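# Shelve cart bottle behind fridge bottle, close door

## Task

A bottle already sits on one refrigerator shelf. Pick up the bottle that is on the cart and set it upright on that same shelf, straight behind the existing bottle, and afterwards close the refrigerator door completely. At the end both bottles must be upright, the cart must be resting on its wheels, and the result must hold without the robot supporting anything. It fails if a glass bottle drops far, if the door is slammed open or closed, or if the robot tips over or finishes leaning.

## Robot and tools

Robot: a Hello Robot Stretch 4 with one arm. It has an omni-wheel base, a lift that rides a mast, a telescoping arm reaching forward, a three-joint wrist (yaw, pitch, roll) and a two-finger gripper. It stands about 1.6 m tall, and the rim of the base lies within 0.23 m of the base origin. Cameras: head_camera sits atop the mast and looks forward and down (turn the base to look elsewhere). head_left_camera and head_right_camera are fisheyes on either side of it, aimed more steeply down, and they show the base and arm. wrist_camera looks along the fingers, which appear near the bottom of its image.

Frames: the base frame has its origin on the floor below the base centre, with x forward, y left and z up. hand_pose is a point between the open fingertips, expressed in the base frame; its printed value can be slightly wrong. The odometry frame is the base frame as it was at scene start. base_odometry counts wheel turns, so slip shows up as travel. Heading runs from -3.142 to 3.142, with left positive.

execute_actions(actions, cameras): actions is a list holding one action or none. An empty list only returns state and images. An action may contain "base", "joints" or both, plus optional "pace" and "contact_limits". The alternative is {"end_of_arm": "enable_torque"} on its own, which re-powers wrist or gripper motors that shut off (torque_fault) so they hold in place. The motions in one action start together. No action lasts longer than 15 s.
- base: exactly one relative move measured from the base's current place. {"translate_m": d} drives straight, forward positive, from -2 to 2 m. {"strafe_m": d} slides sideways, left positive, from -2 to 2 m. {"rotate_rad": d} turns in place, counter-clockwise (left) positive, from -3.2 to 3.2.
- joints: absolute targets by name, each a single number. lift_m is 0 to 1.2 m. arm_m is 0 to 0.55 m of extension. wrist_yaw_rad is -1.134 to 4.276 (0 forward, positive left, 3.14 folded back, and above 3.4 the arm may block it). wrist_pitch_rad is -1.117 to 4.259 (0 level, 1.57 pointing down). wrist_roll_rad is -1.117 to 4.259 (0 puts the fingers at equal height; positive turns clockwise as seen from behind the gripper). gripper_m is -0.038 to 0.141 m and is the fingertip gap; below 0 the tips press together. A target outside its range is clipped and the result reports it. An unknown key or any other bad value rejects the call, and nothing moves.
- pace: "slow", "default", "fast" or "max". Base speeds are 0.1/0.3/0.4/0.6 m/s and 1/2/3/4 rad/s. A high lift (above 0.2) limits them further, down to 0.3 m/s and 1 rad/s at 1.2.
- contact_limits: only arm_m, from 0 (lightest) to 0.75 (hardest), default 0.5. It sets how hard the arm may push before it stops.
- cameras: a list of names, or "all"/null for every camera, or [] for none.
A joint or the base left out of an action may still be pushing toward its earlier target.

wait(seconds 0 to 10): lets time pass and returns state and images. zoom_image(camera, region [x0,y0,x1,y1] in pixels, no larger than 504x504) gives a closer look at the latest full image. read_manual only returns licence text. finished_scene(scene) ends the scene permanently, and the goal must already be met and stable.

Result lines: joint_positions; base_status and joint_status for each motion. "done" means it arrived, though for the base it only means the wheels turned. "off_target" means it stopped short and may still be pushing. "contact_stop_at_<key>" means it hit something; the lift, arm or wheels then go slack, and a slack lift may sink under load. "limit_stop_at_<name>" covers own_body (self-collision, common with the gripper tilted up and rolled) and tilt (a lean above 6 degrees, after which the lift, arm and wheels go slack and ignore commands). on_its_own lists what happened without a command; "held at" there means the held target. lidar_m gives 12 distances, one per 30-degree sector counter-clockwise from straight ahead; "-" means nothing seen or closer than 0.25 m, and glass is often missed. wrist_depth_mm is a 7x7 grid of depths in mm, 100 to 2000; clear objects are left out. turned_by_wheels and turned_by_imu differing by more than about 0.1 rad points to a collision or slip. base_tilt is in degrees, forward and right positive. motor_effort is percent of maximum, with the peak in brackets; a level gripper carrying a load moves the pitch effort away from 0.

Gripping: send a gripper_m smaller than the object's width. Going lower squeezes harder and draws the object toward the wrist. Reading gripper_m does not show a grasp; look for a clear rise in gripper effort instead. If the fingertips catch on a surface, raise the lift. To unfold the wrist at the start, send lift_m 0.4 with wrist_yaw_rad 0.

Avoid: dropping the glass bottle from any height; swinging the door fast (move it gently at low pace); turning or driving with more than 1 kg held while arm_m is over 0.2, or at fast paces; steady hard pushes with the gripper high; pressing the gripper against things hard enough to cause torque faults. Loose objects may be nudged briefly.

Each tool is called after "Call:" as a command line: name --argument value for each argument, lists and objects as JSON in quotes; but a table of rows of numbers goes row by row, as --pt "numbers of a row", without its own name.

## Session

Call:
execute_actions --actions '[]'

Scene clock: 0.00 s.
base_odometry: x=+0.000 y=+0.000 heading=+0.000 (m, m, rad; odometry frame)
turned_by_wheels: +0.000 (rad since the last result)
turned_by_imu: +0.000 (rad since the last result)
base_tilt: forward=+1.1 right=+0.6 (deg)
lidar_m: 1.34 1.54 0.99 1.18 1.58 1.84 2.33 1.81 0.71 0.66 0.76 1.19
base_status: not commanded
joint_positions: lift_m=+0.239 arm_m=+0.001 wrist_yaw_rad=+3.179 wrist_pitch_rad=+0.019 wrist_roll_rad=+0.001 gripper_m=+0.057
joint_status: not commanded
motor_effort: lift_m=+19 arm_m=-1 wrist_yaw_rad=-2 wrist_pitch_rad=-9 wrist_roll_rad=-1 gripper_m=-2 wheel_0=+0 wheel_1=+0 wheel_2=+0 (%)
hand_pose: x=-0.1192 y=+0.0767 z=+0.4117 quat_wxyz=(-0.018, -0.010, +0.000, +1.000) (m; base frame)
wrist_depth_mm: - 136 236 - - 1863 1708 / - 109 135 - - - 1756 / - 113 136 - - - 1808 / - 135 180 - - - 1808 / 204 - - - - 1921 1661 / 211 1499 200 1499 197 1397 1336 / 212 976 1060 - 1042 931 960
pictures: head_camera, head_left_camera, head_right_camera, wrist_camera
Images, in order (width x height): head_camera 420x560, head_left_camera 420x672, head_right_camera 420x672, wrist_camera 616x392.

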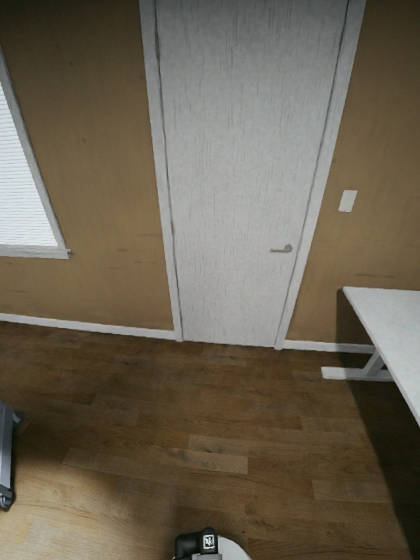

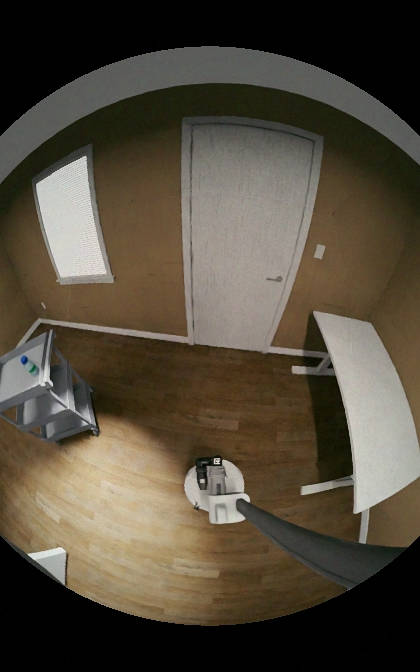

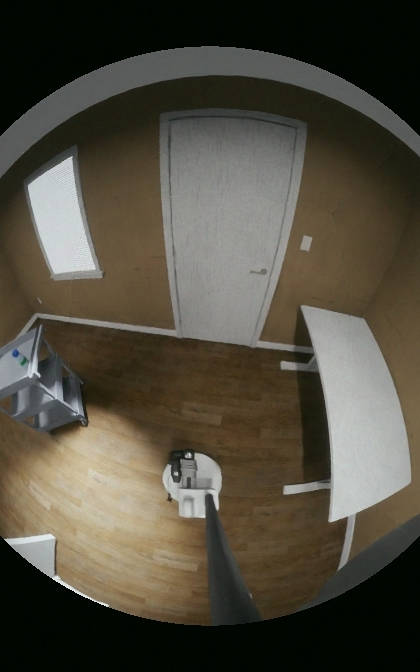

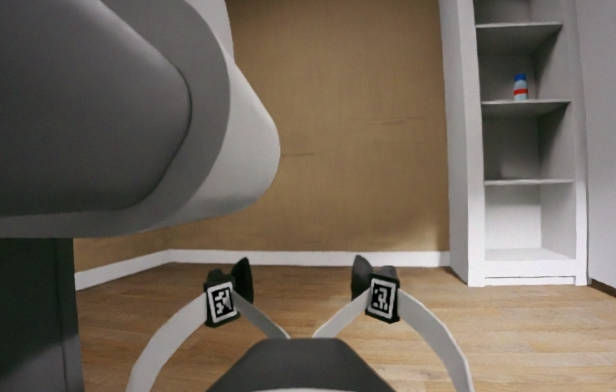

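Call:
execute_actions --actions '[{"base":{"rotate_rad":1.2},"joints":{"lift_m":0.8,"wrist_yaw_rad":0,"gripper_m":0.13}}]'

Call:
execute_actions --actions '[{"base":{"rotate_rad":1.2}}]'

Scene clock: 3.50 s.
base_odometry: x=+0.000 y=+0.000 heading=+1.199 (m, m, rad; odometry frame)
turned_by_wheels: +1.199 (rad since the last result)
turned_by_imu: +1.193 (rad since the last result)
base_tilt: forward=+1.0 right=+0.5 (deg)
lidar_m: 0.99 1.40 1.60 1.84 2.33 1.64 0.69 0.69 0.85 1.35 1.37 1.66
base_status: done
joint_positions: lift_m=+0.800 arm_m=+0.001 wrist_yaw_rad=+0.000 wrist_pitch_rad=+0.019 wrist_roll_rad=+0.001 gripper_m=+0.130
joint_status: all done
motor_effort: lift_m=+22(23) arm_m=-1(1) wrist_yaw_rad=-4(9) wrist_pitch_rad=-8(9) wrist_roll_rad=+0(1) gripper_m=-1(4) wheel_0=-4(8) wheel_1=-5(10) wheel_2=-4(10) (%)
hand_pose: x=+0.4607 y=-0.0873 z=+0.9724 quat_wxyz=(+1.000, +0.001, +0.010, +0.000) (m; base frame)
wrist_depth_mm: - - - - - 1756 1336 / - - - - - 1808 1366 / - - - - - 1808 1397 / - - - - - 1808 1397 / - - 1336 1229 - 1808 1366 / - - 917 931 1138 1661 1397 / - 1983 1255 - - 1708 1397
pictures: head_camera, head_left_camera, head_right_camera, wrist_camera
camera_calibration (this result's frames):
wrist_camera: T_world_to_cam=[[-0.0158912, -0.999586, -0.024005, -0.057714], [-0.0216594, 0.0243465, -0.999469, 1.03869], [0.999639, -0.0153628, -0.0220373, -0.215], [0, 0, 0, 1]] pos_world=[0.236502, -0.0862816, 1.03201]
Images, in order (width x height): head_camera 420x560, head_left_camera 420x672, head_right_camera 420x672, wrist_camera 616x392.

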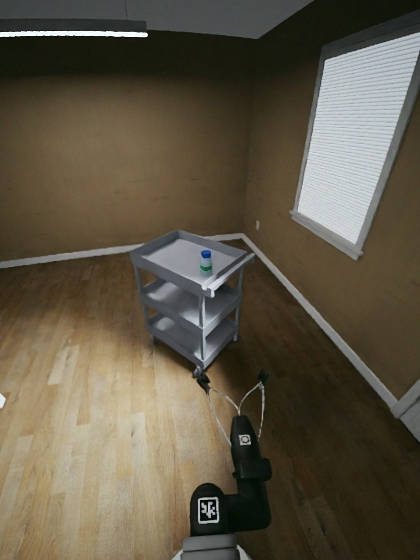

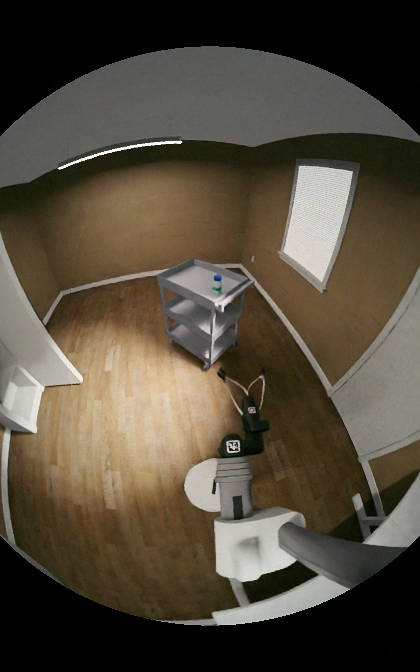

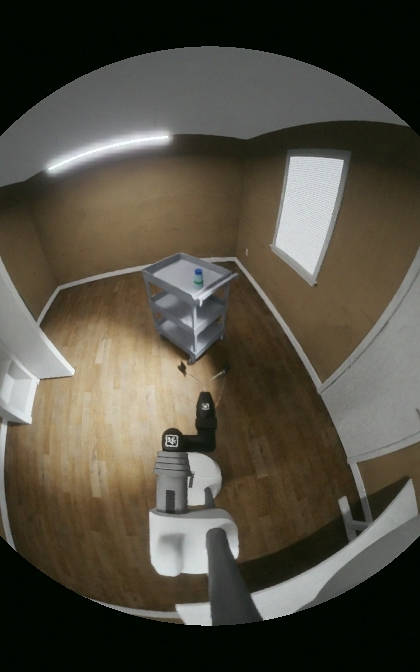

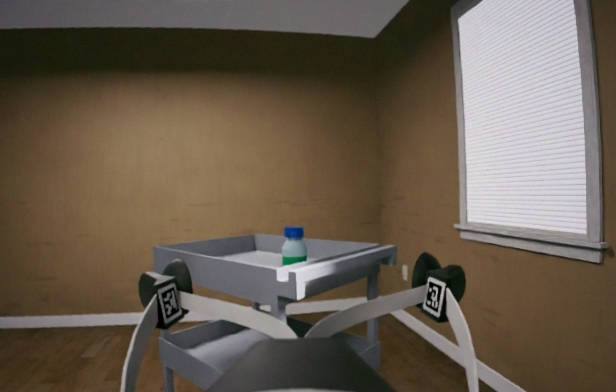

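Scene clock: 5.33 s.
base_odometry: x=+0.000 y=+0.000 heading=+2.398 (m, m, rad; odometry frame)
turned_by_wheels: +1.199 (rad since the last result)
turned_by_imu: +1.193 (rad since the last result)
base_tilt: forward=+1.0 right=+0.5 (deg)
lidar_m: 1.57 1.86 2.19 1.54 0.67 0.71 0.94 1.36 1.40 1.12 0.99 3.34
base_status: done
joint_positions: lift_m=+0.800 arm_m=+0.001 wrist_yaw_rad=+0.000 wrist_pitch_rad=+0.019 wrist_roll_rad=+0.001 gripper_m=+0.130
joint_status: not commanded
motor_effort: lift_m=+21(22) arm_m=-1(1) wrist_yaw_rad=-2(2) wrist_pitch_rad=-8(7) wrist_roll_rad=-1(1) gripper_m=-1(1) wheel_0=-4(9) wheel_1=-5(14) wheel_2=-4(12) (%)
hand_pose: x=+0.4607 y=-0.0874 z=+0.9725 quat_wxyz=(+1.000, +0.001, +0.010, +0.000) (m; base frame)
wrist_depth_mm: 1808 1921 1756 1618 - - - / 1756 1921 - 1661 - - - / 1756 1921 - 1618 - - - / 1756 1921 - 1661 - - - / 1756 1863 - 1661 - - - / 1756 1863 1756 1576 1308 - - / 1756 1863 - - - - -
pictures: head_camera, head_left_camera, head_right_camera, wrist_camera
camera_calibration (this result's frames):
wrist_camera: T_world_to_cam=[[-0.0159496, -0.999585, -0.024005, -0.0577011], [-0.021658, 0.0243478, -0.999469, 1.03881], [0.999638, -0.0154213, -0.0220373, -0.215], [0, 0, 0, 1]] pos_world=[0.236501, -0.0862853, 1.03213]
Images, in order (width x height): head_camera 420x560, head_left_camera 420x672, head_right_camera 420x672, wrist_camera 616x392.

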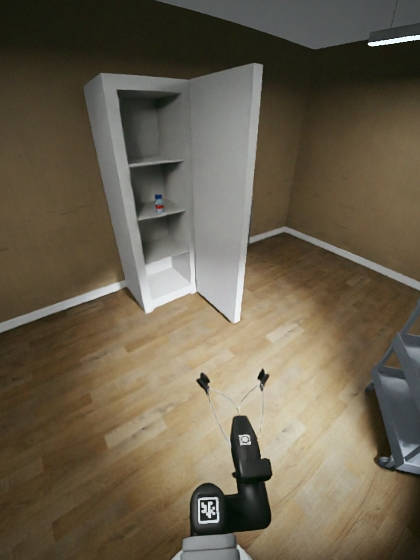

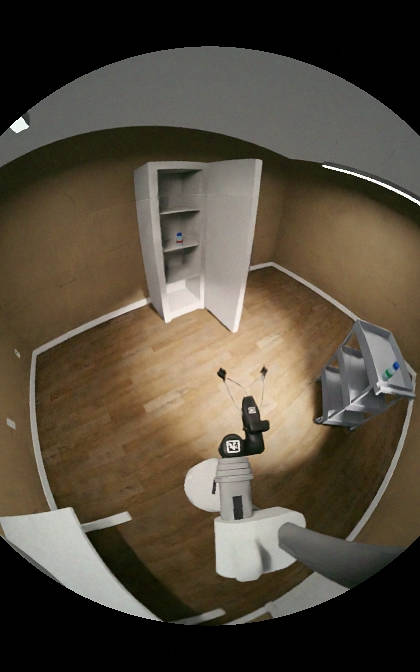

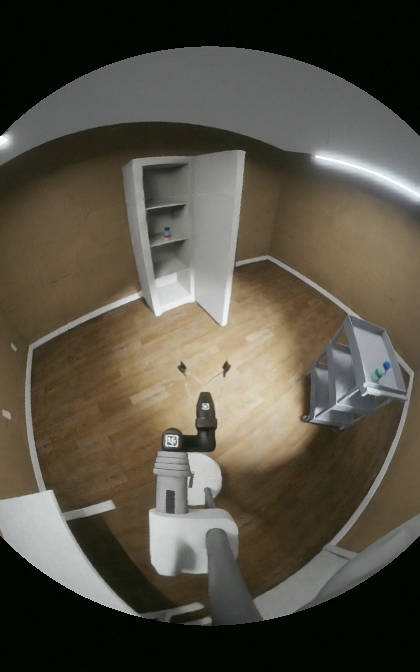

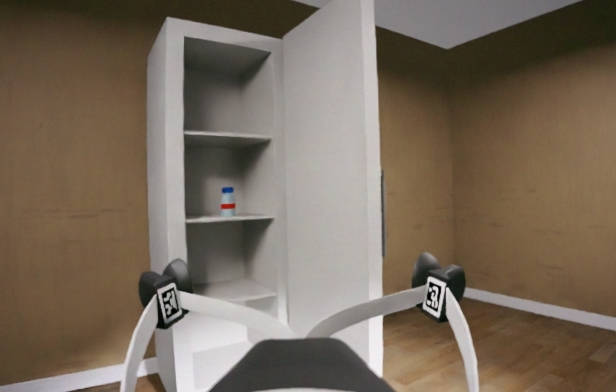

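Call:
execute_actions --actions '[{"base":{"rotate_rad":-1.18},"joints":{"lift_m":1.0,"wrist_pitch_rad":0.5}}]' --cameras '[]'

Call:
execute_actions --actions '[{"base":{"translate_m":0.45}}]' --cameras '["head_camera","wrist_camera"]'

Scene clock: 8.47 s.
base_odometry: x=+0.000 y=+0.000 heading=+1.218 (m, m, rad; odometry frame)
turned_by_wheels: -1.180 (rad since the last result)
turned_by_imu: -1.175 (rad since the last result)
base_tilt: forward=+1.0 right=+0.5 (deg)
lidar_m: 0.99 1.48 1.59 1.85 2.36 1.63 0.69 0.69 0.85 1.34 1.37 1.37
base_status: done
joint_positions: lift_m=+1.000 arm_m=+0.001 wrist_yaw_rad=+0.000 wrist_pitch_rad=+0.502 wrist_roll_rad=+0.001 gripper_m=+0.130
joint_status: all done
motor_effort: lift_m=+22(24) arm_m=-1(1) wrist_yaw_rad=-2(2) wrist_pitch_rad=-7(5) wrist_roll_rad=-1(1) gripper_m=+0(0) wheel_0=+2(8) wheel_1=+3(9) wheel_2=+1(12) (%)
hand_pose: x=+0.4252 y=-0.0875 z=+1.0392 quat_wxyz=(+0.969, +0.001, +0.248, +0.000) (m; base frame)
wrist_depth_mm: - - - - - 1756 1336 / - - - - - 1808 1397 / - - 1205 1025 - 1921 1430 / - - 1464 1366 - 1921 1430 / 1921 1921 1464 1182 1863 1808 1499 / 1576 1464 1464 1366 1464 1499 1499 / 1366 1336 1366 - 1366 1308 1308
pictures: none
No camera images: the call's "cameras" was empty. Leave "cameras" out to get every camera's image.

Scene clock: 11.43 s.
base_odometry: x=+0.155 y=+0.422 heading=+1.219 (m, m, rad; odometry frame)
turned_by_wheels: +0.000 (rad since the last result)
turned_by_imu: -0.001 (rad since the last result)
base_tilt: forward=+1.0 right=+0.5 (deg)
lidar_m: 0.56 0.84 1.39 1.51 2.43 2.12 1.11 1.14 1.37 1.25 1.29 0.69
base_status: done
joint_positions: lift_m=+1.000 arm_m=+0.001 wrist_yaw_rad=+0.000 wrist_pitch_rad=+0.502 wrist_roll_rad=+0.001 gripper_m=+0.130
joint_status: not commanded
motor_effort: lift_m=+21(22) arm_m=-1(1) wrist_yaw_rad=-1(1) wrist_pitch_rad=-8(5) wrist_roll_rad=-1(1) gripper_m=-1(1) wheel_0=+2(8) wheel_1=+5(10) wheel_2=-1(13) (%)
hand_pose: x=+0.4252 y=-0.0874 z=+1.0392 quat_wxyz=(+0.969, +0.000, +0.248, +0.000) (m; base frame)
wrist_depth_mm: - - - - - 1661 1255 / - - - - - 1756 1308 / - - 1098 - - 1756 1308 / - 854 866 768 798 1756 1366 / 1983 946 668 634 627 1756 1397 / 1576 1464 512 466 842 1464 1397 / 1336 1281 842 - 1255 1336 1308
pictures: head_camera, wrist_camera
camera_calibration (this result's frames):
wrist_camera: T_world_to_cam=[[-0.0253995, -0.999582, -0.0137775, -0.0633217], [-0.482904, 0.0243355, -0.875335, 1.17186], [0.875305, -0.0155798, -0.48332, 0.354207], [0, 0, 0, 1]] pos_world=[0.25425, -0.0862946, 1.1961]
Images, in order (width x height): head_camera 420x560, wrist_camera 616x392.

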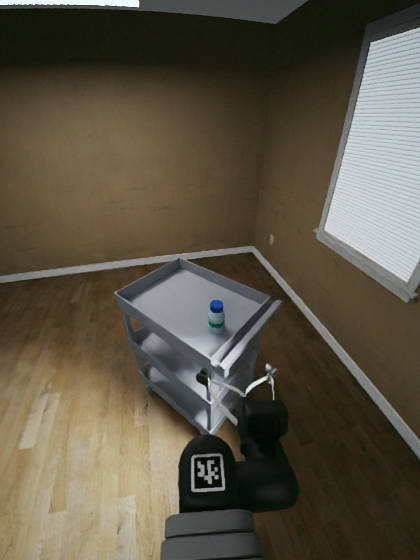

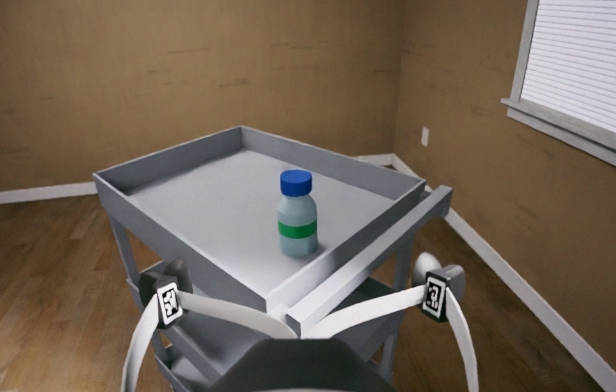

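Call:
execute_actions --actions '[{"joints":{"lift_m":0.92,"arm_m":0.26}}]' --cameras '["head_camera","wrist_camera"]'

Scene clock: 14.03 s.
base_odometry: x=+0.155 y=+0.422 heading=+1.219 (m, m, rad; odometry frame)
turned_by_wheels: +0.000 (rad since the last result)
turned_by_imu: +0.000 (rad since the last result)
base_tilt: forward=+1.0 right=+0.5 (deg)
lidar_m: 0.56 0.85 1.39 1.46 2.41 2.12 1.12 1.13 1.38 1.24 1.29 0.71
base_status: not commanded
joint_positions: lift_m=+0.920 arm_m=+0.259 wrist_yaw_rad=+0.000 wrist_pitch_rad=+0.502 wrist_roll_rad=+0.001 gripper_m=+0.130
joint_status: all done
motor_effort: lift_m=+15(20) arm_m=+4(5) wrist_yaw_rad=-2(2) wrist_pitch_rad=-8(8) wrist_roll_rad=-1(1) gripper_m=+0(1) wheel_0=+2(2) wheel_1=+5(5) wheel_2=-1(1) (%)
hand_pose: x=+0.6830 y=-0.0874 z=+0.9597 quat_wxyz=(+0.969, +0.000, +0.248, +0.000) (m; base frame)
wrist_depth_mm: 1921 1983 - - - 1576 1205 / - - - - - 1661 1255 / - - 831 - - 1756 1308 / 621 676 683 668 603 1576 1336 / 530 535 530 353 525 449 1336 / 1042 402 402 370 324 359 1336 / 1255 347 375 - 325 1205 1229
pictures: head_camera, wrist_camera
camera_calibration (this result's frames):
wrist_camera: T_world_to_cam=[[-0.0252995, -0.999585, -0.0137712, -0.0579186], [-0.483125, 0.0242856, -0.875215, 1.22673], [0.875186, -0.0154892, -0.483539, 0.0904031], [0, 0, 0, 1]] pos_world=[0.512077, -0.0862861, 1.11656]
Images, in order (width x height): head_camera 420x560, wrist_camera 616x392.

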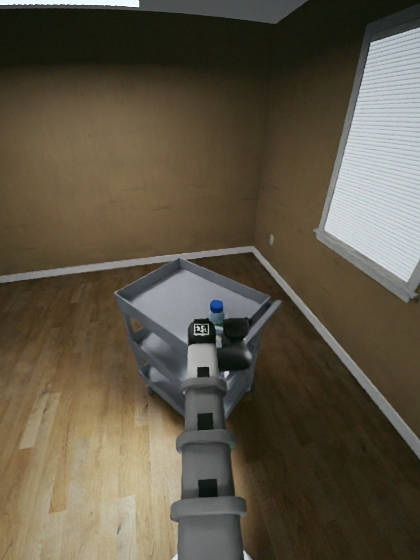

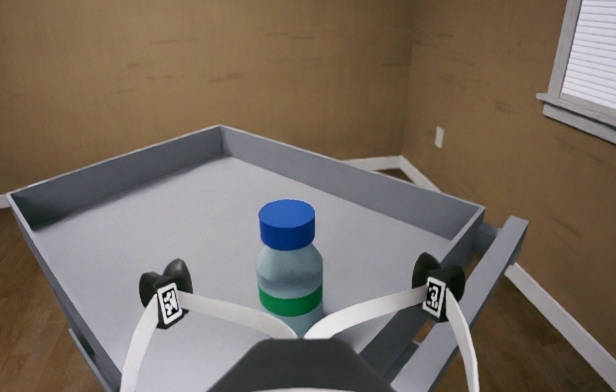

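Call:
execute_actions --actions '[{"base":{"strafe_m":0.015},"joints":{"lift_m":0.87,"arm_m":0.35},"pace":"slow"}]' --cameras '["head_right_camera","wrist_camera"]'

Scene clock: 16.57 s.
base_odometry: x=+0.141 y=+0.427 heading=+1.219 (m, m, rad; odometry frame)
turned_by_wheels: +0.000 (rad since the last result)
turned_by_imu: +0.000 (rad since the last result)
base_tilt: forward=+1.1 right=+0.6 (deg)
lidar_m: 0.56 0.88 1.37 1.51 2.41 2.13 1.13 1.14 1.38 1.27 1.34 0.67
base_status: done
joint_positions: lift_m=+0.870 arm_m=+0.349 wrist_yaw_rad=+0.000 wrist_pitch_rad=+0.502 wrist_roll_rad=+0.001 gripper_m=+0.130
joint_status: all done
motor_effort: lift_m=+15(15) arm_m=+5(5) wrist_yaw_rad=-1(2) wrist_pitch_rad=-7(8) wrist_roll_rad=-1(1) gripper_m=-1(1) wheel_0=-4(11) wheel_1=+5(12) wheel_2=+0(1) (%)
hand_pose: x=+0.7730 y=-0.0874 z=+0.9097 quat_wxyz=(+0.969, +0.000, +0.248, +0.000) (m; base frame)
wrist_depth_mm: 1863 1863 - - - 1618 1229 / 1921 - - - - 1618 1255 / - 699 715 668 - 1708 1308 / 544 585 580 574 512 462 1281 / 449 449 449 236 442 427 387 / 359 340 340 248 336 332 268 / 310 303 317 - 314 322 234
pictures: head_right_camera, wrist_camera
camera_calibration (this result's frames):
wrist_camera: T_world_to_cam=[[-0.025383, -0.999583, -0.0137711, -0.056287], [-0.483123, 0.024326, -0.875215, 1.22646], [0.875185, -0.0155624, -0.483539, -0.0125167], [0, 0, 0, 1]] pos_world=[0.602054, -0.086293, 1.06658]
Images, in order (width x height): head_right_camera 420x672, wrist_camera 616x392.

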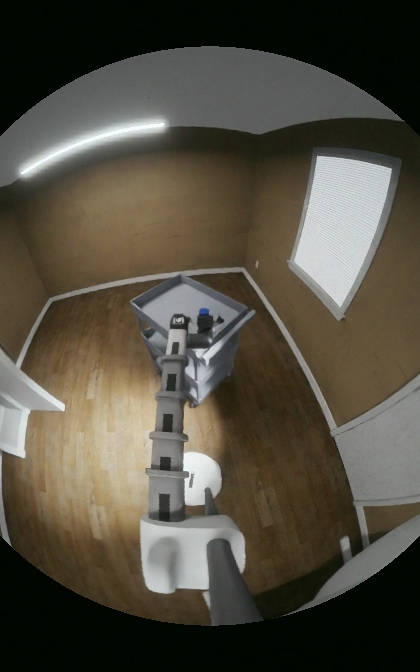

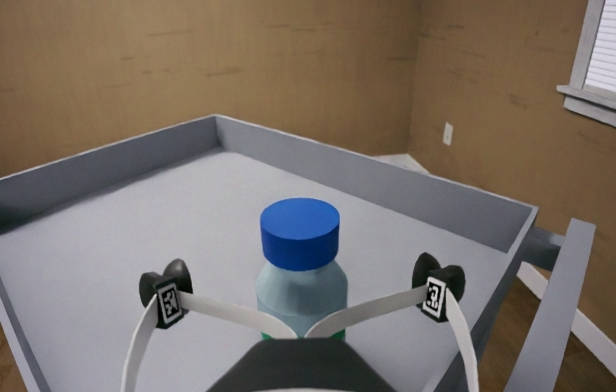

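Call:
execute_actions --actions '[{"joints":{"arm_m":0.39},"pace":"slow"}]' --cameras '[]'

Call:
execute_actions --actions '[{"joints":{"lift_m":0.835},"pace":"slow"}]' --cameras '["wrist_camera"]'

Call:
execute_actions --actions '[{"joints":{"gripper_m":0.02}}]' --cameras '["wrist_camera"]'

Scene clock: 18.73 s.
base_odometry: x=+0.141 y=+0.427 heading=+1.219 (m, m, rad; odometry frame)
turned_by_wheels: +0.000 (rad since the last result)
turned_by_imu: +0.000 (rad since the last result)
base_tilt: forward=+1.1 right=+0.6 (deg)
lidar_m: 0.54 0.85 1.39 1.48 2.38 2.15 1.11 1.14 1.43 1.27 1.30 0.68
base_status: not commanded
joint_positions: lift_m=+0.870 arm_m=+0.389 wrist_yaw_rad=+0.000 wrist_pitch_rad=+0.502 wrist_roll_rad=+0.001 gripper_m=+0.130
joint_status: all done
motor_effort: lift_m=+15(15) arm_m=+5(3) wrist_yaw_rad=-2(2) wrist_pitch_rad=-9(8) wrist_roll_rad=-1(1) gripper_m=+1(1) wheel_0=-4(4) wheel_1=+5(5) wheel_2=+0(0) (%)
hand_pose: x=+0.8130 y=-0.0874 z=+0.9097 quat_wxyz=(+0.969, +0.000, +0.248, +0.000) (m; base frame)
wrist_depth_mm: 1756 1863 1921 - - 1576 1229 / 1863 - - - - 1661 1255 / - - 699 - - 1661 1255 / 525 585 580 544 492 1499 1308 / 449 452 449 213 442 413 370 / 362 340 338 198 336 342 1281 / 310 303 315 - 312 300 -
pictures: none
No camera images: the call's "cameras" was empty. Leave "cameras" out to get every camera's image.

Scene clock: 19.87 s.
base_odometry: x=+0.141 y=+0.427 heading=+1.219 (m, m, rad; odometry frame)
turned_by_wheels: +0.000 (rad since the last result)
turned_by_imu: +0.000 (rad since the last result)
base_tilt: forward=+1.0 right=+0.5 (deg)
lidar_m: 0.52 0.83 1.38 1.54 2.41 2.12 1.13 1.15 1.42 1.27 1.32 0.67
base_status: not commanded
joint_positions: lift_m=+0.835 arm_m=+0.389 wrist_yaw_rad=+0.000 wrist_pitch_rad=+0.502 wrist_roll_rad=+0.001 gripper_m=+0.130
joint_status: all done
motor_effort: lift_m=+15(14) arm_m=+5(5) wrist_yaw_rad=-2(1) wrist_pitch_rad=-9(8) wrist_roll_rad=-1(1) gripper_m=+0(0) wheel_0=-4(4) wheel_1=+6(5) wheel_2=+0(0) (%)
hand_pose: x=+0.8130 y=-0.0874 z=+0.8747 quat_wxyz=(+0.969, +0.000, +0.248, +0.000) (m; base frame)
wrist_depth_mm: 1808 1863 1983 - - 1576 1205 / 1921 - - - - 1661 1229 / 1921 615 661 585 - 1661 1281 / 504 512 508 199 466 404 1205 / 392 392 392 183 387 382 366 / 315 294 216 195 291 290 1255 / 271 264 276 - 272 260 1138
pictures: wrist_camera
camera_calibration (this result's frames):
wrist_camera: T_world_to_cam=[[-0.0253867, -0.999583, -0.0137712, -0.0557513], [-0.483123, 0.0243278, -0.875215, 1.21516], [0.875184, -0.0155656, -0.483539, -0.0644409], [0, 0, 0, 1]] pos_world=[0.642055, -0.0862933, 1.0316]
Images, in order (width x height): wrist_camera 616x392.

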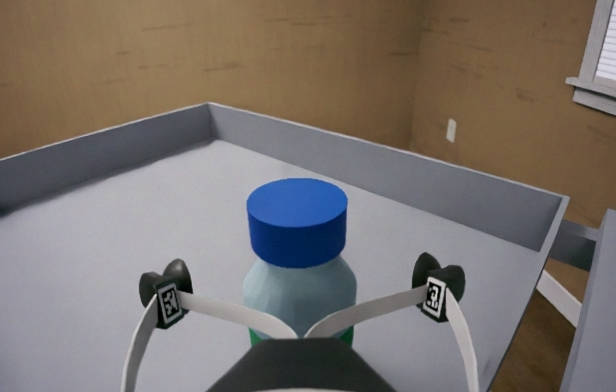

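Scene clock: 21.87 s.
base_odometry: x=+0.141 y=+0.427 heading=+1.219 (m, m, rad; odometry frame)
turned_by_wheels: +0.000 (rad since the last result)
turned_by_imu: +0.000 (rad since the last result)
base_tilt: forward=+1.0 right=+0.6 (deg)
lidar_m: 0.54 0.87 1.37 1.51 2.40 2.16 1.11 1.12 1.43 1.29 1.33 0.66
base_status: not commanded
joint_positions: lift_m=+0.835 arm_m=+0.389 wrist_yaw_rad=+0.000 wrist_pitch_rad=+0.505 wrist_roll_rad=+0.001 gripper_m=+0.020
joint_status: all done
motor_effort: lift_m=+16(16) arm_m=+5(5) wrist_yaw_rad=-3(4) wrist_pitch_rad=-17(16) wrist_roll_rad=-1(1) gripper_m=-24(21) wheel_0=-4(4) wheel_1=+6(5) wheel_2=+0(0) (%)
hand_pose: x=+0.8126 y=-0.0874 z=+0.8739 quat_wxyz=(+0.968, +0.000, +0.250, +0.000) (m; base frame)
wrist_depth_mm: 1756 1863 1983 - - 1576 1229 / 1921 - - - - 1661 1229 / 1921 609 640 580 - 1661 1281 / 504 504 496 185 462 402 366 / 384 387 387 165 382 377 373 / 310 312 188 181 187 306 1255 / 267 262 265 - 268 258 1138
pictures: wrist_camera
camera_calibration (this result's frames):
wrist_camera: T_world_to_cam=[[-0.0253427, -0.999585, -0.0136936, -0.0558548], [-0.485777, 0.0242857, -0.873745, 1.2151], [0.873715, -0.015491, -0.486191, -0.0610042], [0, 0, 0, 1]] pos_world=[0.642155, -0.0862863, 1.03127]
Images, in order (width x height): wrist_camera 616x392.

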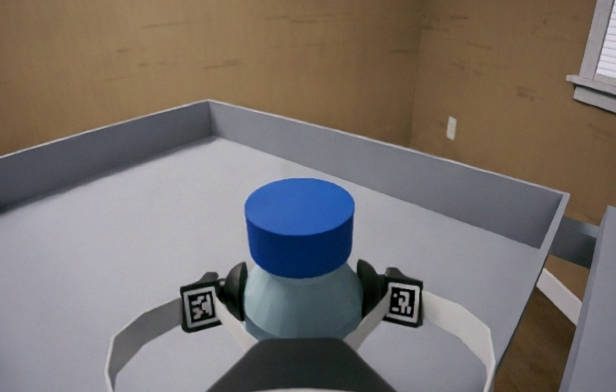

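Call:
execute_actions --actions '[{"joints":{"lift_m":0.97},"pace":"slow"}]' --cameras '["wrist_camera"]'

Call:
execute_actions --actions '[{"joints":{"arm_m":0.0},"base":{"translate_m":-0.2},"pace":"slow"}]' --cameras '["wrist_camera"]'

Call:
execute_actions --actions '[{"base":{"rotate_rad":1.85},"pace":"slow"}]'

Scene clock: 24.23 s.
base_odometry: x=+0.141 y=+0.427 heading=+1.219 (m, m, rad; odometry frame)
turned_by_wheels: +0.000 (rad since the last result)
turned_by_imu: +0.000 (rad since the last result)
base_tilt: forward=+1.0 right=+0.5 (deg)
lidar_m: 0.54 0.85 1.38 1.47 2.43 2.16 1.11 1.14 1.40 1.27 1.32 0.68
base_status: not commanded
joint_positions: lift_m=+0.970 arm_m=+0.389 wrist_yaw_rad=+0.000 wrist_pitch_rad=+0.505 wrist_roll_rad=+0.001 gripper_m=+0.020
joint_status: all done
motor_effort: lift_m=+23(23) arm_m=+5(5) wrist_yaw_rad=+0(1) wrist_pitch_rad=-16(17) wrist_roll_rad=-1(1) gripper_m=-24(23) wheel_0=-4(4) wheel_1=+5(5) wheel_2=+0(0) (%)
hand_pose: x=+0.8126 y=-0.0874 z=+1.0082 quat_wxyz=(+0.968, +0.000, +0.250, +0.000) (m; base frame)
wrist_depth_mm: 1756 1863 1983 - - 1576 1205 / 1921 - - - - 1661 1229 / - - - - - 1708 1281 / - 699 723 186 - 1756 1308 / 554 609 603 164 535 1661 1336 / 492 492 187 181 187 430 1281 / 421 407 413 - 421 407 353
pictures: wrist_camera
camera_calibration (this result's frames):
wrist_camera: T_world_to_cam=[[-0.0253452, -0.999585, -0.0136889, -0.0540183], [-0.485939, 0.0242857, -0.873655, 1.33252], [0.873625, -0.015491, -0.486353, 0.00457199], [0, 0, 0, 1]] pos_world=[0.642161, -0.0862863, 1.16565]
Images, in order (width x height): wrist_camera 616x392.

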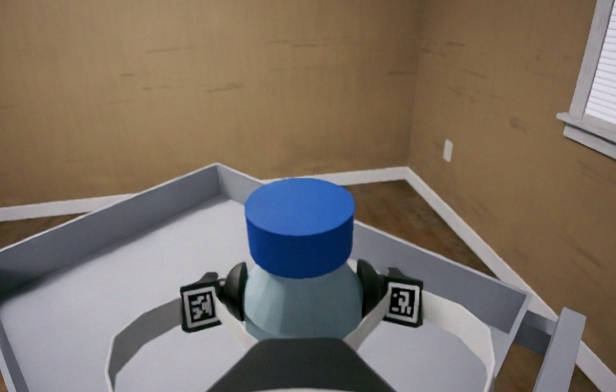

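Scene clock: 29.40 s.
base_odometry: x=+0.072 y=+0.240 heading=+1.219 (m, m, rad; odometry frame)
turned_by_wheels: +0.000 (rad since the last result)
turned_by_imu: +0.000 (rad since the last result)
base_tilt: forward=+1.0 right=+0.5 (deg)
lidar_m: 0.75 1.16 1.42 1.81 2.40 1.93 0.94 0.95 1.17 1.31 1.34 0.96
base_status: done
joint_positions: lift_m=+0.970 arm_m=+0.002 wrist_yaw_rad=+0.000 wrist_pitch_rad=+0.505 wrist_roll_rad=+0.001 gripper_m=+0.020
joint_status: all done
joint sent to its limit — the command would take arm_m past its lower limit, so that joint was sent only as far as its limit.
motor_effort: lift_m=+23(23) arm_m=-5(5) wrist_yaw_rad=-2(2) wrist_pitch_rad=-17(17) wrist_roll_rad=-1(1) gripper_m=-23(23) wheel_0=-2(1) wheel_1=-5(11) wheel_2=+3(9) (%)
hand_pose: x=+0.4254 y=-0.0874 z=+1.0082 quat_wxyz=(+0.968, +0.000, +0.250, +0.000) (m; base frame)
wrist_depth_mm: - - - - - 1756 1308 / - - - - - 1756 1336 / - - 1098 1060 1025 1863 1366 / - - 820 185 - 1921 1397 / 1863 1808 1138 164 1160 1756 1430 / 1537 1537 187 181 187 1499 1430 / 1308 1281 1255 - 1281 1281 1281
pictures: wrist_camera
camera_calibration (this result's frames):
wrist_camera: T_world_to_cam=[[-0.0254722, -0.999582, -0.0136887, -0.0638096], [-0.485943, 0.0243474, -0.873651, 1.14437], [0.873619, -0.0156019, -0.48636, 0.342827], [0, 0, 0, 1]] pos_world=[0.254975, -0.0862967, 1.16565]
Images, in order (width x height): wrist_camera 616x392.

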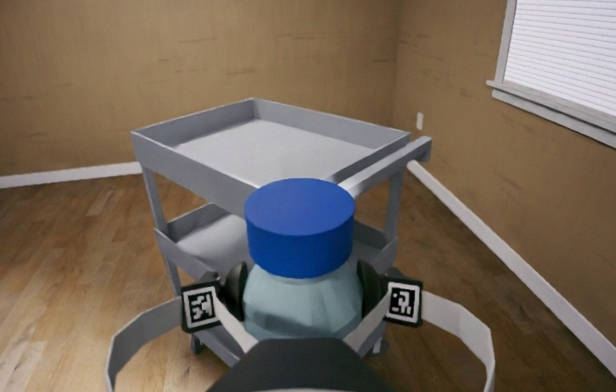

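Scene clock: 32.53 s.
base_odometry: x=+0.072 y=+0.240 heading=+3.067 (m, m, rad; odometry frame)
turned_by_wheels: +1.849 (rad since the last result)
turned_by_imu: +1.840 (rad since the last result)
base_tilt: forward=+1.0 right=+0.7 (deg)
lidar_m: 1.88 2.23 0.93 0.92 0.98 1.36 1.32 1.46 0.75 0.85 3.07 1.43
base_status: done
joint_positions: lift_m=+0.970 arm_m=+0.002 wrist_yaw_rad=+0.000 wrist_pitch_rad=+0.505 wrist_roll_rad=+0.001 gripper_m=+0.020
joint_status: not commanded
motor_effort: lift_m=+23(23) arm_m=-5(5) wrist_yaw_rad=-3(1) wrist_pitch_rad=-17(17) wrist_roll_rad=-1(1) gripper_m=-23(24) wheel_0=-5(7) wheel_1=-7(8) wheel_2=-5(6) (%)
hand_pose: x=+0.4254 y=-0.0874 z=+1.0082 quat_wxyz=(+0.968, +0.000, +0.250, +0.000) (m; base frame)
wrist_depth_mm: - - 1921 1921 1808 1661 1281 / - - - - 1863 1661 1255 / - - - - 1921 1708 1255 / - - - 186 - 1808 1255 / 1921 1921 1863 165 1808 1756 1255 / 1537 1537 188 181 187 1464 1255 / 1308 1281 1308 - 1308 1255 1255
pictures: head_camera, head_left_camera, head_right_camera, wrist_camera
camera_calibration (this result's frames):
wrist_camera: T_world_to_cam=[[-0.025295, -0.999586, -0.0136925, -0.0638359], [-0.485947, 0.0242646, -0.873651, 1.14438], [0.873622, -0.0154452, -0.48636, 0.342841], [0, 0, 0, 1]] pos_world=[0.254981, -0.0862822, 1.16566]
Images, in order (width x height): head_camera 420x560, head_left_camera 420x672, head_right_camera 420x672, wrist_camera 616x392.

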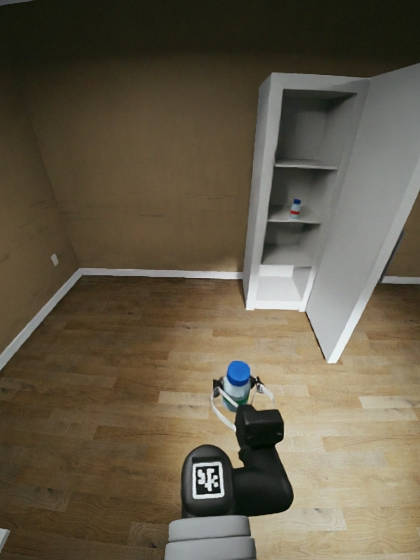

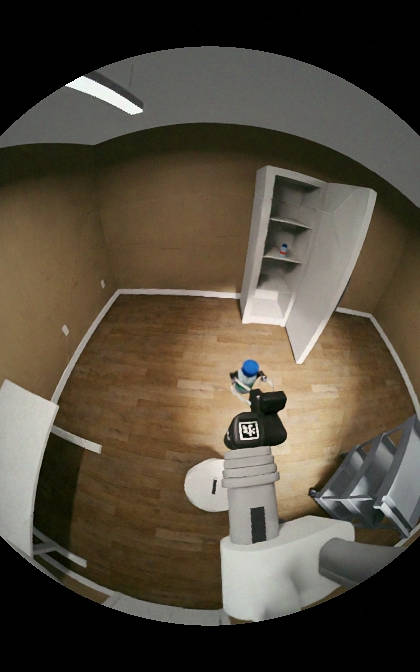

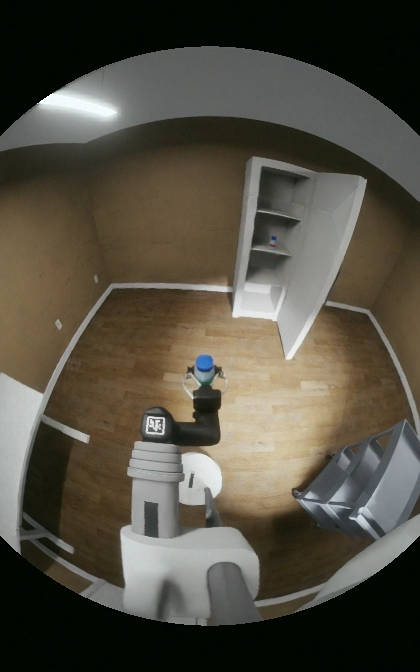

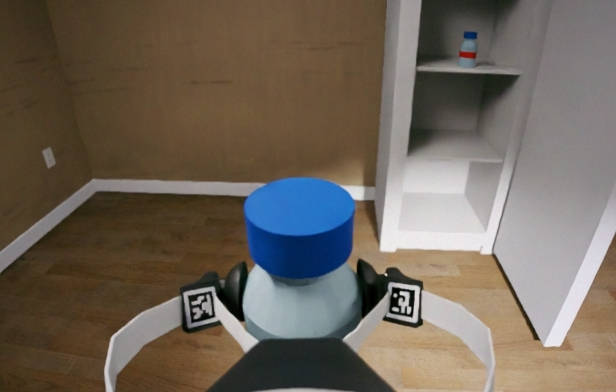

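Call:
execute_actions --actions '[{"base":{"rotate_rad":-0.11},"pace":"slow"}]' --cameras '[]'

Call:
execute_actions --actions '[{"base":{"translate_m":1.0}}]' --cameras '[]'

Call:
execute_actions --actions '[{"base":{"strafe_m":-0.4}}]'

Scene clock: 34.77 s.
base_odometry: x=+0.072 y=+0.240 heading=+2.959 (m, m, rad; odometry frame)
turned_by_wheels: -0.109 (rad since the last result)
turned_by_imu: -0.109 (rad since the last result)
base_tilt: forward=+1.2 right=+0.6 (deg)
lidar_m: 1.83 2.45 1.78 0.92 0.96 1.37 1.32 1.42 0.74 0.78 3.12 1.43
base_status: done
joint_positions: lift_m=+0.970 arm_m=+0.002 wrist_yaw_rad=+0.000 wrist_pitch_rad=+0.505 wrist_roll_rad=+0.001 gripper_m=+0.020
joint_status: not commanded
motor_effort: lift_m=+23(23) arm_m=-5(5) wrist_yaw_rad=-2(0) wrist_pitch_rad=-17(16) wrist_roll_rad=-1(1) gripper_m=-23(23) wheel_0=+4(4) wheel_1=+5(11) wheel_2=+4(6) (%)
hand_pose: x=+0.4254 y=-0.0875 z=+1.0082 quat_wxyz=(+0.968, +0.001, +0.250, +0.000) (m; base frame)
wrist_depth_mm: 1863 1921 1921 1921 1808 1430 1008 / - - - - 1983 1464 1025 / - - - - 1983 1464 1060 / - - - 185 - 1499 1160 / 1863 1921 1863 165 1863 1499 1756 / 1537 1537 187 181 187 1397 1499 / 1308 1281 1308 - 1308 1281 1281
pictures: none
No camera images: the call's "cameras" was empty. Leave "cameras" out to get every camera's image.

Scene clock: 39.57 s.
base_odometry: x=-0.911 y=+0.422 heading=+2.959 (m, m, rad; odometry frame)
turned_by_wheels: +0.000 (rad since the last result)
turned_by_imu: -0.002 (rad since the last result)
base_tilt: forward=+1.0 right=+0.6 (deg)
lidar_m: 0.98 1.43 1.81 1.69 1.21 1.39 2.32 1.39 1.42 0.84 0.85 0.85
base_status: done
joint_positions: lift_m=+0.970 arm_m=+0.002 wrist_yaw_rad=+0.000 wrist_pitch_rad=+0.505 wrist_roll_rad=+0.001 gripper_m=+0.020
joint_status: not commanded
motor_effort: lift_m=+22(23) arm_m=-4(5) wrist_yaw_rad=-1(0) wrist_pitch_rad=-18(18) wrist_roll_rad=-1(1) gripper_m=-24(25) wheel_0=+2(7) wheel_1=+5(8) wheel_2=-1(14) (%)
hand_pose: x=+0.4253 y=-0.0874 z=+1.0083 quat_wxyz=(+0.968, +0.000, +0.250, +0.000) (m; base frame)
wrist_depth_mm: 1008 1008 1008 1042 654 904 904 / 1078 1078 1078 1098 668 946 640 / 1182 1182 1182 1160 691 759 668 / 1281 1255 1255 186 691 1138 976 / 1366 1397 1366 165 732 1008 960 / 1464 1464 187 181 187 866 891 / 1308 1281 1281 - 1008 1138 960
pictures: none
No camera images: the call's "cameras" was empty. Leave "cameras" out to get every camera's image.

Scene clock: 42.23 s.
base_odometry: x=-0.838 y=+0.815 heading=+2.959 (m, m, rad; odometry frame)
turned_by_wheels: +0.000 (rad since the last result)
turned_by_imu: +0.000 (rad since the last result)
base_tilt: forward=+1.0 right=+0.7 (deg)
lidar_m: 0.79 1.43 1.95 2.12 1.53 1.93 2.35 1.13 1.19 2.59 0.43 0.61
base_status: done
joint_positions: lift_m=+0.970 arm_m=+0.002 wrist_yaw_rad=+0.000 wrist_pitch_rad=+0.505 wrist_roll_rad=+0.001 gripper_m=+0.020
joint_status: not commanded
motor_effort: lift_m=+22(22) arm_m=-4(4) wrist_yaw_rad=-2(3) wrist_pitch_rad=-17(17) wrist_roll_rad=-1(1) gripper_m=-23(24) wheel_0=+2(10) wheel_1=-4(8) wheel_2=+0(2) (%)
hand_pose: x=+0.4253 y=-0.0874 z=+1.0083 quat_wxyz=(+0.968, +0.000, +0.250, +0.000) (m; base frame)
wrist_depth_mm: 1008 991 640 917 904 574 477 / 1078 1078 647 946 917 585 477 / 1160 1182 634 699 759 621 477 / 1255 1281 661 185 1098 654 480 / 1397 1397 707 164 991 691 484 / 1464 1464 188 180 187 597 488 / 1308 1281 1255 - 1078 640 488
pictures: head_camera, head_left_camera, head_right_camera, wrist_camera
camera_calibration (this result's frames):
wrist_camera: T_world_to_cam=[[-0.0254373, -0.999583, -0.0136875, -0.0638167], [-0.486111, 0.0243323, -0.873558, 1.14437], [0.873527, -0.0155673, -0.486527, 0.34313], [0, 0, 0, 1]] pos_world=[0.254936, -0.0862937, 1.16575]
Images, in order (width x height): head_camera 420x560, head_left_camera 420x672, head_right_camera 420x672, wrist_camera 616x392.

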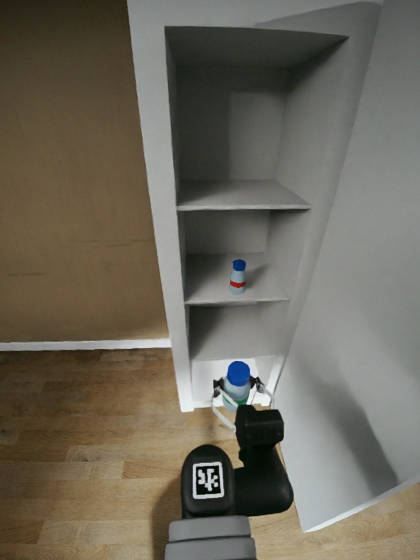

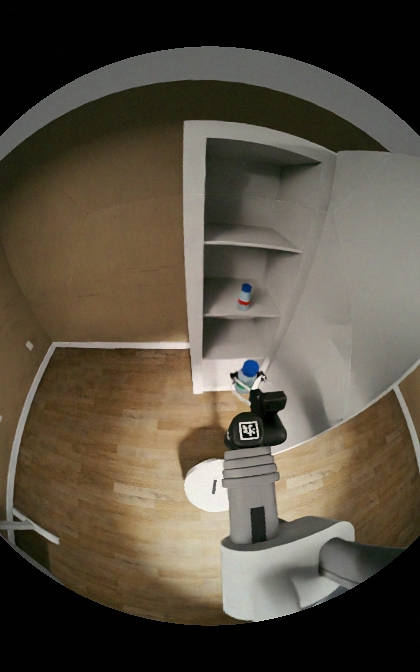

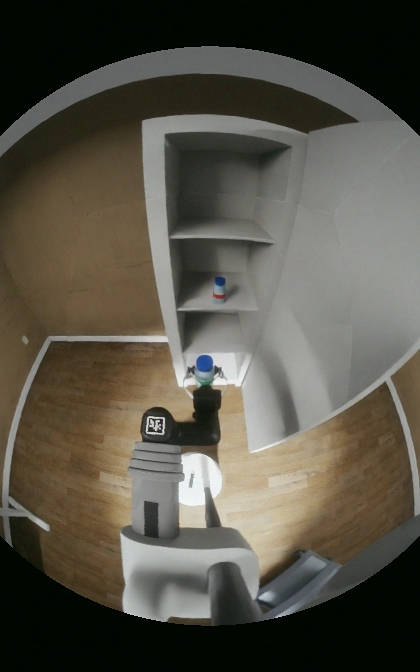

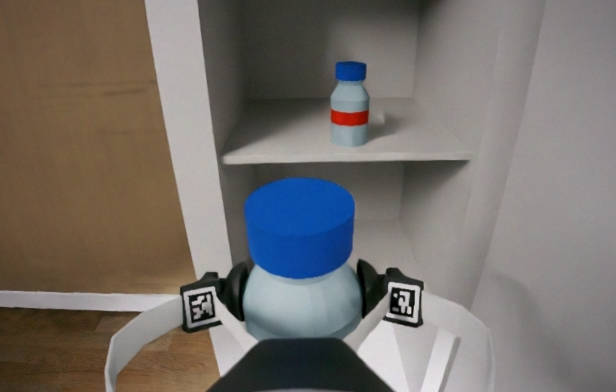

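Call:
execute_actions --actions '[{"base":{"translate_m":0.2},"joints":{"lift_m":0.99},"pace":"slow"}]' --cameras '[]'

Call:
execute_actions --actions '[{"base":{"strafe_m":0.015},"joints":{"arm_m":0.25},"pace":"slow"}]' --cameras '["head_camera","wrist_camera"]'

Scene clock: 48.83 s.
base_odometry: x=-1.035 y=+0.851 heading=+2.959 (m, m, rad; odometry frame)
turned_by_wheels: +0.000 (rad since the last result)
turned_by_imu: -0.001 (rad since the last result)
base_tilt: forward=+1.1 right=+0.6 (deg)
lidar_m: 0.59 1.23 1.64 2.11 1.67 1.91 2.54 1.30 2.73 0.40 0.42 0.59
base_status: done
joint_positions: lift_m=+0.990 arm_m=+0.002 wrist_yaw_rad=+0.000 wrist_pitch_rad=+0.505 wrist_roll_rad=+0.001 gripper_m=+0.020
joint_status: all done
motor_effort: lift_m=+23(25) arm_m=-5(4) wrist_yaw_rad=-2(2) wrist_pitch_rad=-17(17) wrist_roll_rad=-1(0) gripper_m=-23(23) wheel_0=+2(3) wheel_1=+6(4) wheel_2=-3(12) (%)
hand_pose: x=+0.4253 y=-0.0874 z=+1.0282 quat_wxyz=(+0.968, +0.000, +0.250, +0.000) (m; base frame)
wrist_depth_mm: 831 340 647 741 732 574 413 / 891 364 647 788 788 580 418 / 960 394 647 759 647 591 415 / 1042 430 496 186 492 521 439 / 1160 480 469 164 946 554 469 / 1255 1205 187 181 187 549 500 / 1336 1255 569 - 759 597 484
pictures: none
No camera images: the call's "cameras" was empty. Leave "cameras" out to get every camera's image.

Scene clock: 52.60 s.
base_odometry: x=-1.037 y=+0.837 heading=+2.959 (m, m, rad; odometry frame)
turned_by_wheels: +0.000 (rad since the last result)
turned_by_imu: +0.000 (rad since the last result)
base_tilt: forward=+1.0 right=+0.5 (deg)
lidar_m: 0.59 1.20 1.65 2.07 1.67 1.87 1.44 1.31 2.73 0.42 0.41 0.62
base_status: done
joint_positions: lift_m=+0.990 arm_m=+0.249 wrist_yaw_rad=+0.000 wrist_pitch_rad=+0.505 wrist_roll_rad=+0.001 gripper_m=+0.020
joint_status: all done
motor_effort: lift_m=+23(23) arm_m=+5(8) wrist_yaw_rad=-2(3) wrist_pitch_rad=-18(19) wrist_roll_rad=+0(1) gripper_m=-23(23) wheel_0=-5(8) wheel_1=+6(7) wheel_2=+0(3) (%)
hand_pose: x=+0.6725 y=-0.0874 z=+1.0282 quat_wxyz=(+0.968, +0.000, +0.250, +0.000) (m; base frame)
wrist_depth_mm: 195 282 504 512 512 508 430 / 191 283 530 544 544 535 439 / 191 285 569 585 591 574 433 / 191 285 488 186 508 480 433 / 190 281 404 164 253 377 402 / 187 240 187 181 187 312 332 / 196 259 290 - 278 282 287
pictures: head_camera, wrist_camera
camera_calibration (this result's frames):
wrist_camera: T_world_to_cam=[[-0.0254704, -0.999582, -0.0136874, -0.057243], [-0.48611, 0.0243483, -0.873558, 1.28191], [0.873526, -0.0155963, -0.486527, 0.136894], [0, 0, 0, 1]] pos_world=[0.502113, -0.0862964, 1.18564]
Images, in order (width x height): head_camera 420x560, wrist_camera 616x392.

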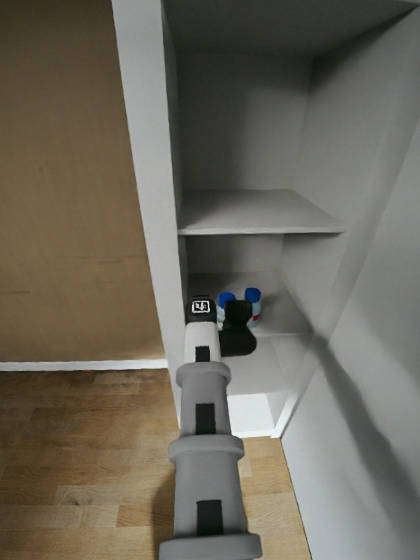

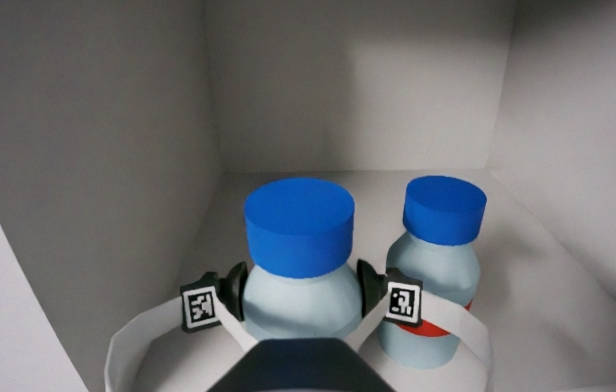

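Call:
execute_actions --actions '[{"joints":{"lift_m":1.02,"wrist_yaw_rad":0.1},"pace":"slow"}]' --cameras '[]'

Call:
execute_actions --actions '[{"joints":{"arm_m":0.40},"pace":"slow","contact_limits":{"arm_m":0.2}}]' --cameras '["head_camera","head_right_camera","wrist_camera"]'

Scene clock: 54.33 s.
base_odometry: x=-1.037 y=+0.837 heading=+2.959 (m, m, rad; odometry frame)
turned_by_wheels: +0.000 (rad since the last result)
turned_by_imu: +0.000 (rad since the last result)
base_tilt: forward=+1.0 right=+0.6 (deg)
lidar_m: 0.60 1.20 1.65 2.10 1.65 1.89 1.48 1.32 2.72 0.40 0.44 0.62
base_status: not commanded
joint_positions: lift_m=+1.020 arm_m=+0.249 wrist_yaw_rad=+0.100 wrist_pitch_rad=+0.505 wrist_roll_rad=+0.001 gripper_m=+0.020
joint_status: all done
motor_effort: lift_m=+23(24) arm_m=+5(5) wrist_yaw_rad=-1(4) wrist_pitch_rad=-18(18) wrist_roll_rad=+0(1) gripper_m=-23(23) wheel_0=-5(5) wheel_1=+6(6) wheel_2=+0(0) (%)
hand_pose: x=+0.6800 y=-0.0618 z=+1.0582 quat_wxyz=(+0.967, -0.012, +0.250, +0.048) (m; base frame)
wrist_depth_mm: 159 218 382 508 496 484 473 / 158 221 389 539 530 517 496 / 160 225 399 580 569 554 512 / 161 228 364 186 591 580 508 / 170 229 336 165 466 236 455 / 182 201 187 181 187 238 370 / 202 219 324 - 319 255 320
pictures: none
No camera images: the call's "cameras" was empty. Leave "cameras" out to get every camera's image.

Scene clock: 57.10 s.
base_odometry: x=-1.037 y=+0.837 heading=+2.959 (m, m, rad; odometry frame)
turned_by_wheels: +0.000 (rad since the last result)
turned_by_imu: +0.000 (rad since the last result)
base_tilt: forward=+1.1 right=+0.6 (deg)
lidar_m: 0.58 1.21 1.67 2.08 1.68 1.88 1.45 1.33 2.73 0.42 0.45 0.62
base_status: not commanded
joint_positions: lift_m=+1.020 arm_m=+0.399 wrist_yaw_rad=+0.100 wrist_pitch_rad=+0.505 wrist_roll_rad=+0.001 gripper_m=+0.020
joint_status: all done
motor_effort: lift_m=+23(23) arm_m=+5(5) wrist_yaw_rad=-2(1) wrist_pitch_rad=-17(17) wrist_roll_rad=-1(1) gripper_m=-24(23) wheel_0=-5(5) wheel_1=+6(6) wheel_2=+0(0) (%)
contact_limits: arm_m 0.2
hand_pose: x=+0.8300 y=-0.0618 z=+1.0582 quat_wxyz=(+0.967, -0.012, +0.250, +0.048) (m; base frame)
wrist_depth_mm: 160 219 366 370 362 351 347 / 159 224 387 394 384 377 368 / 161 227 402 424 415 404 397 / 162 229 368 186 452 439 430 / 163 230 338 165 466 459 452 / 162 203 187 181 187 373 368 / 165 220 322 - 329 314 319
pictures: head_camera, head_right_camera, wrist_camera
camera_calibration (this result's frames):
wrist_camera: T_world_to_cam=[[0.0744031, -0.997134, -0.0136878, -0.109946], [-0.486114, -0.0242808, -0.873558, 1.38103], [0.870723, 0.0716493, -0.486527, 0.022049], [0, 0, 0, 1]] pos_world=[0.660317, -0.0776779, 1.21563]
Images, in order (width x height): head_camera 420x560, head_right_camera 420x672, wrist_camera 616x392.

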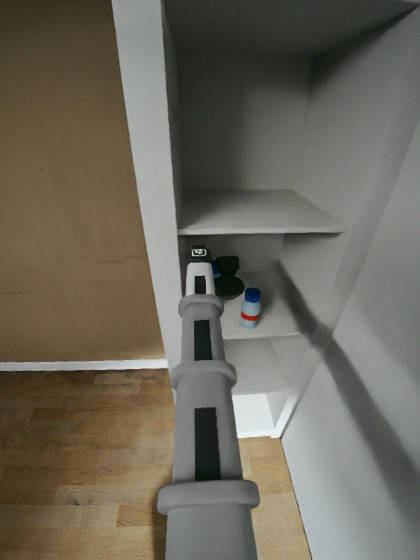

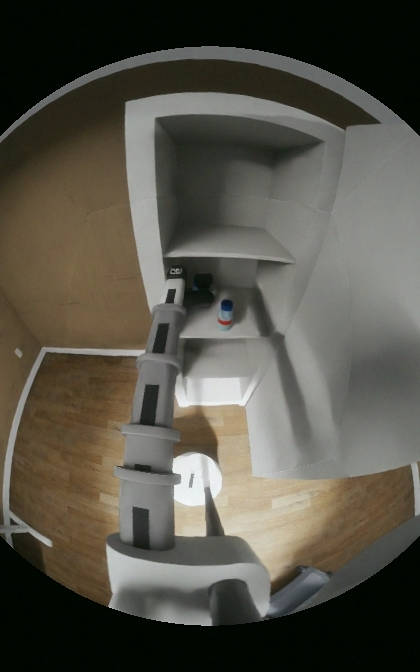

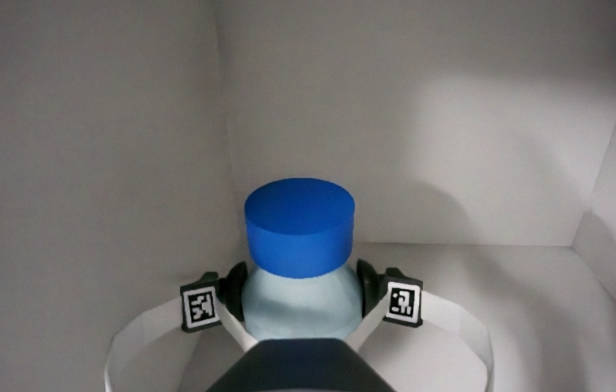

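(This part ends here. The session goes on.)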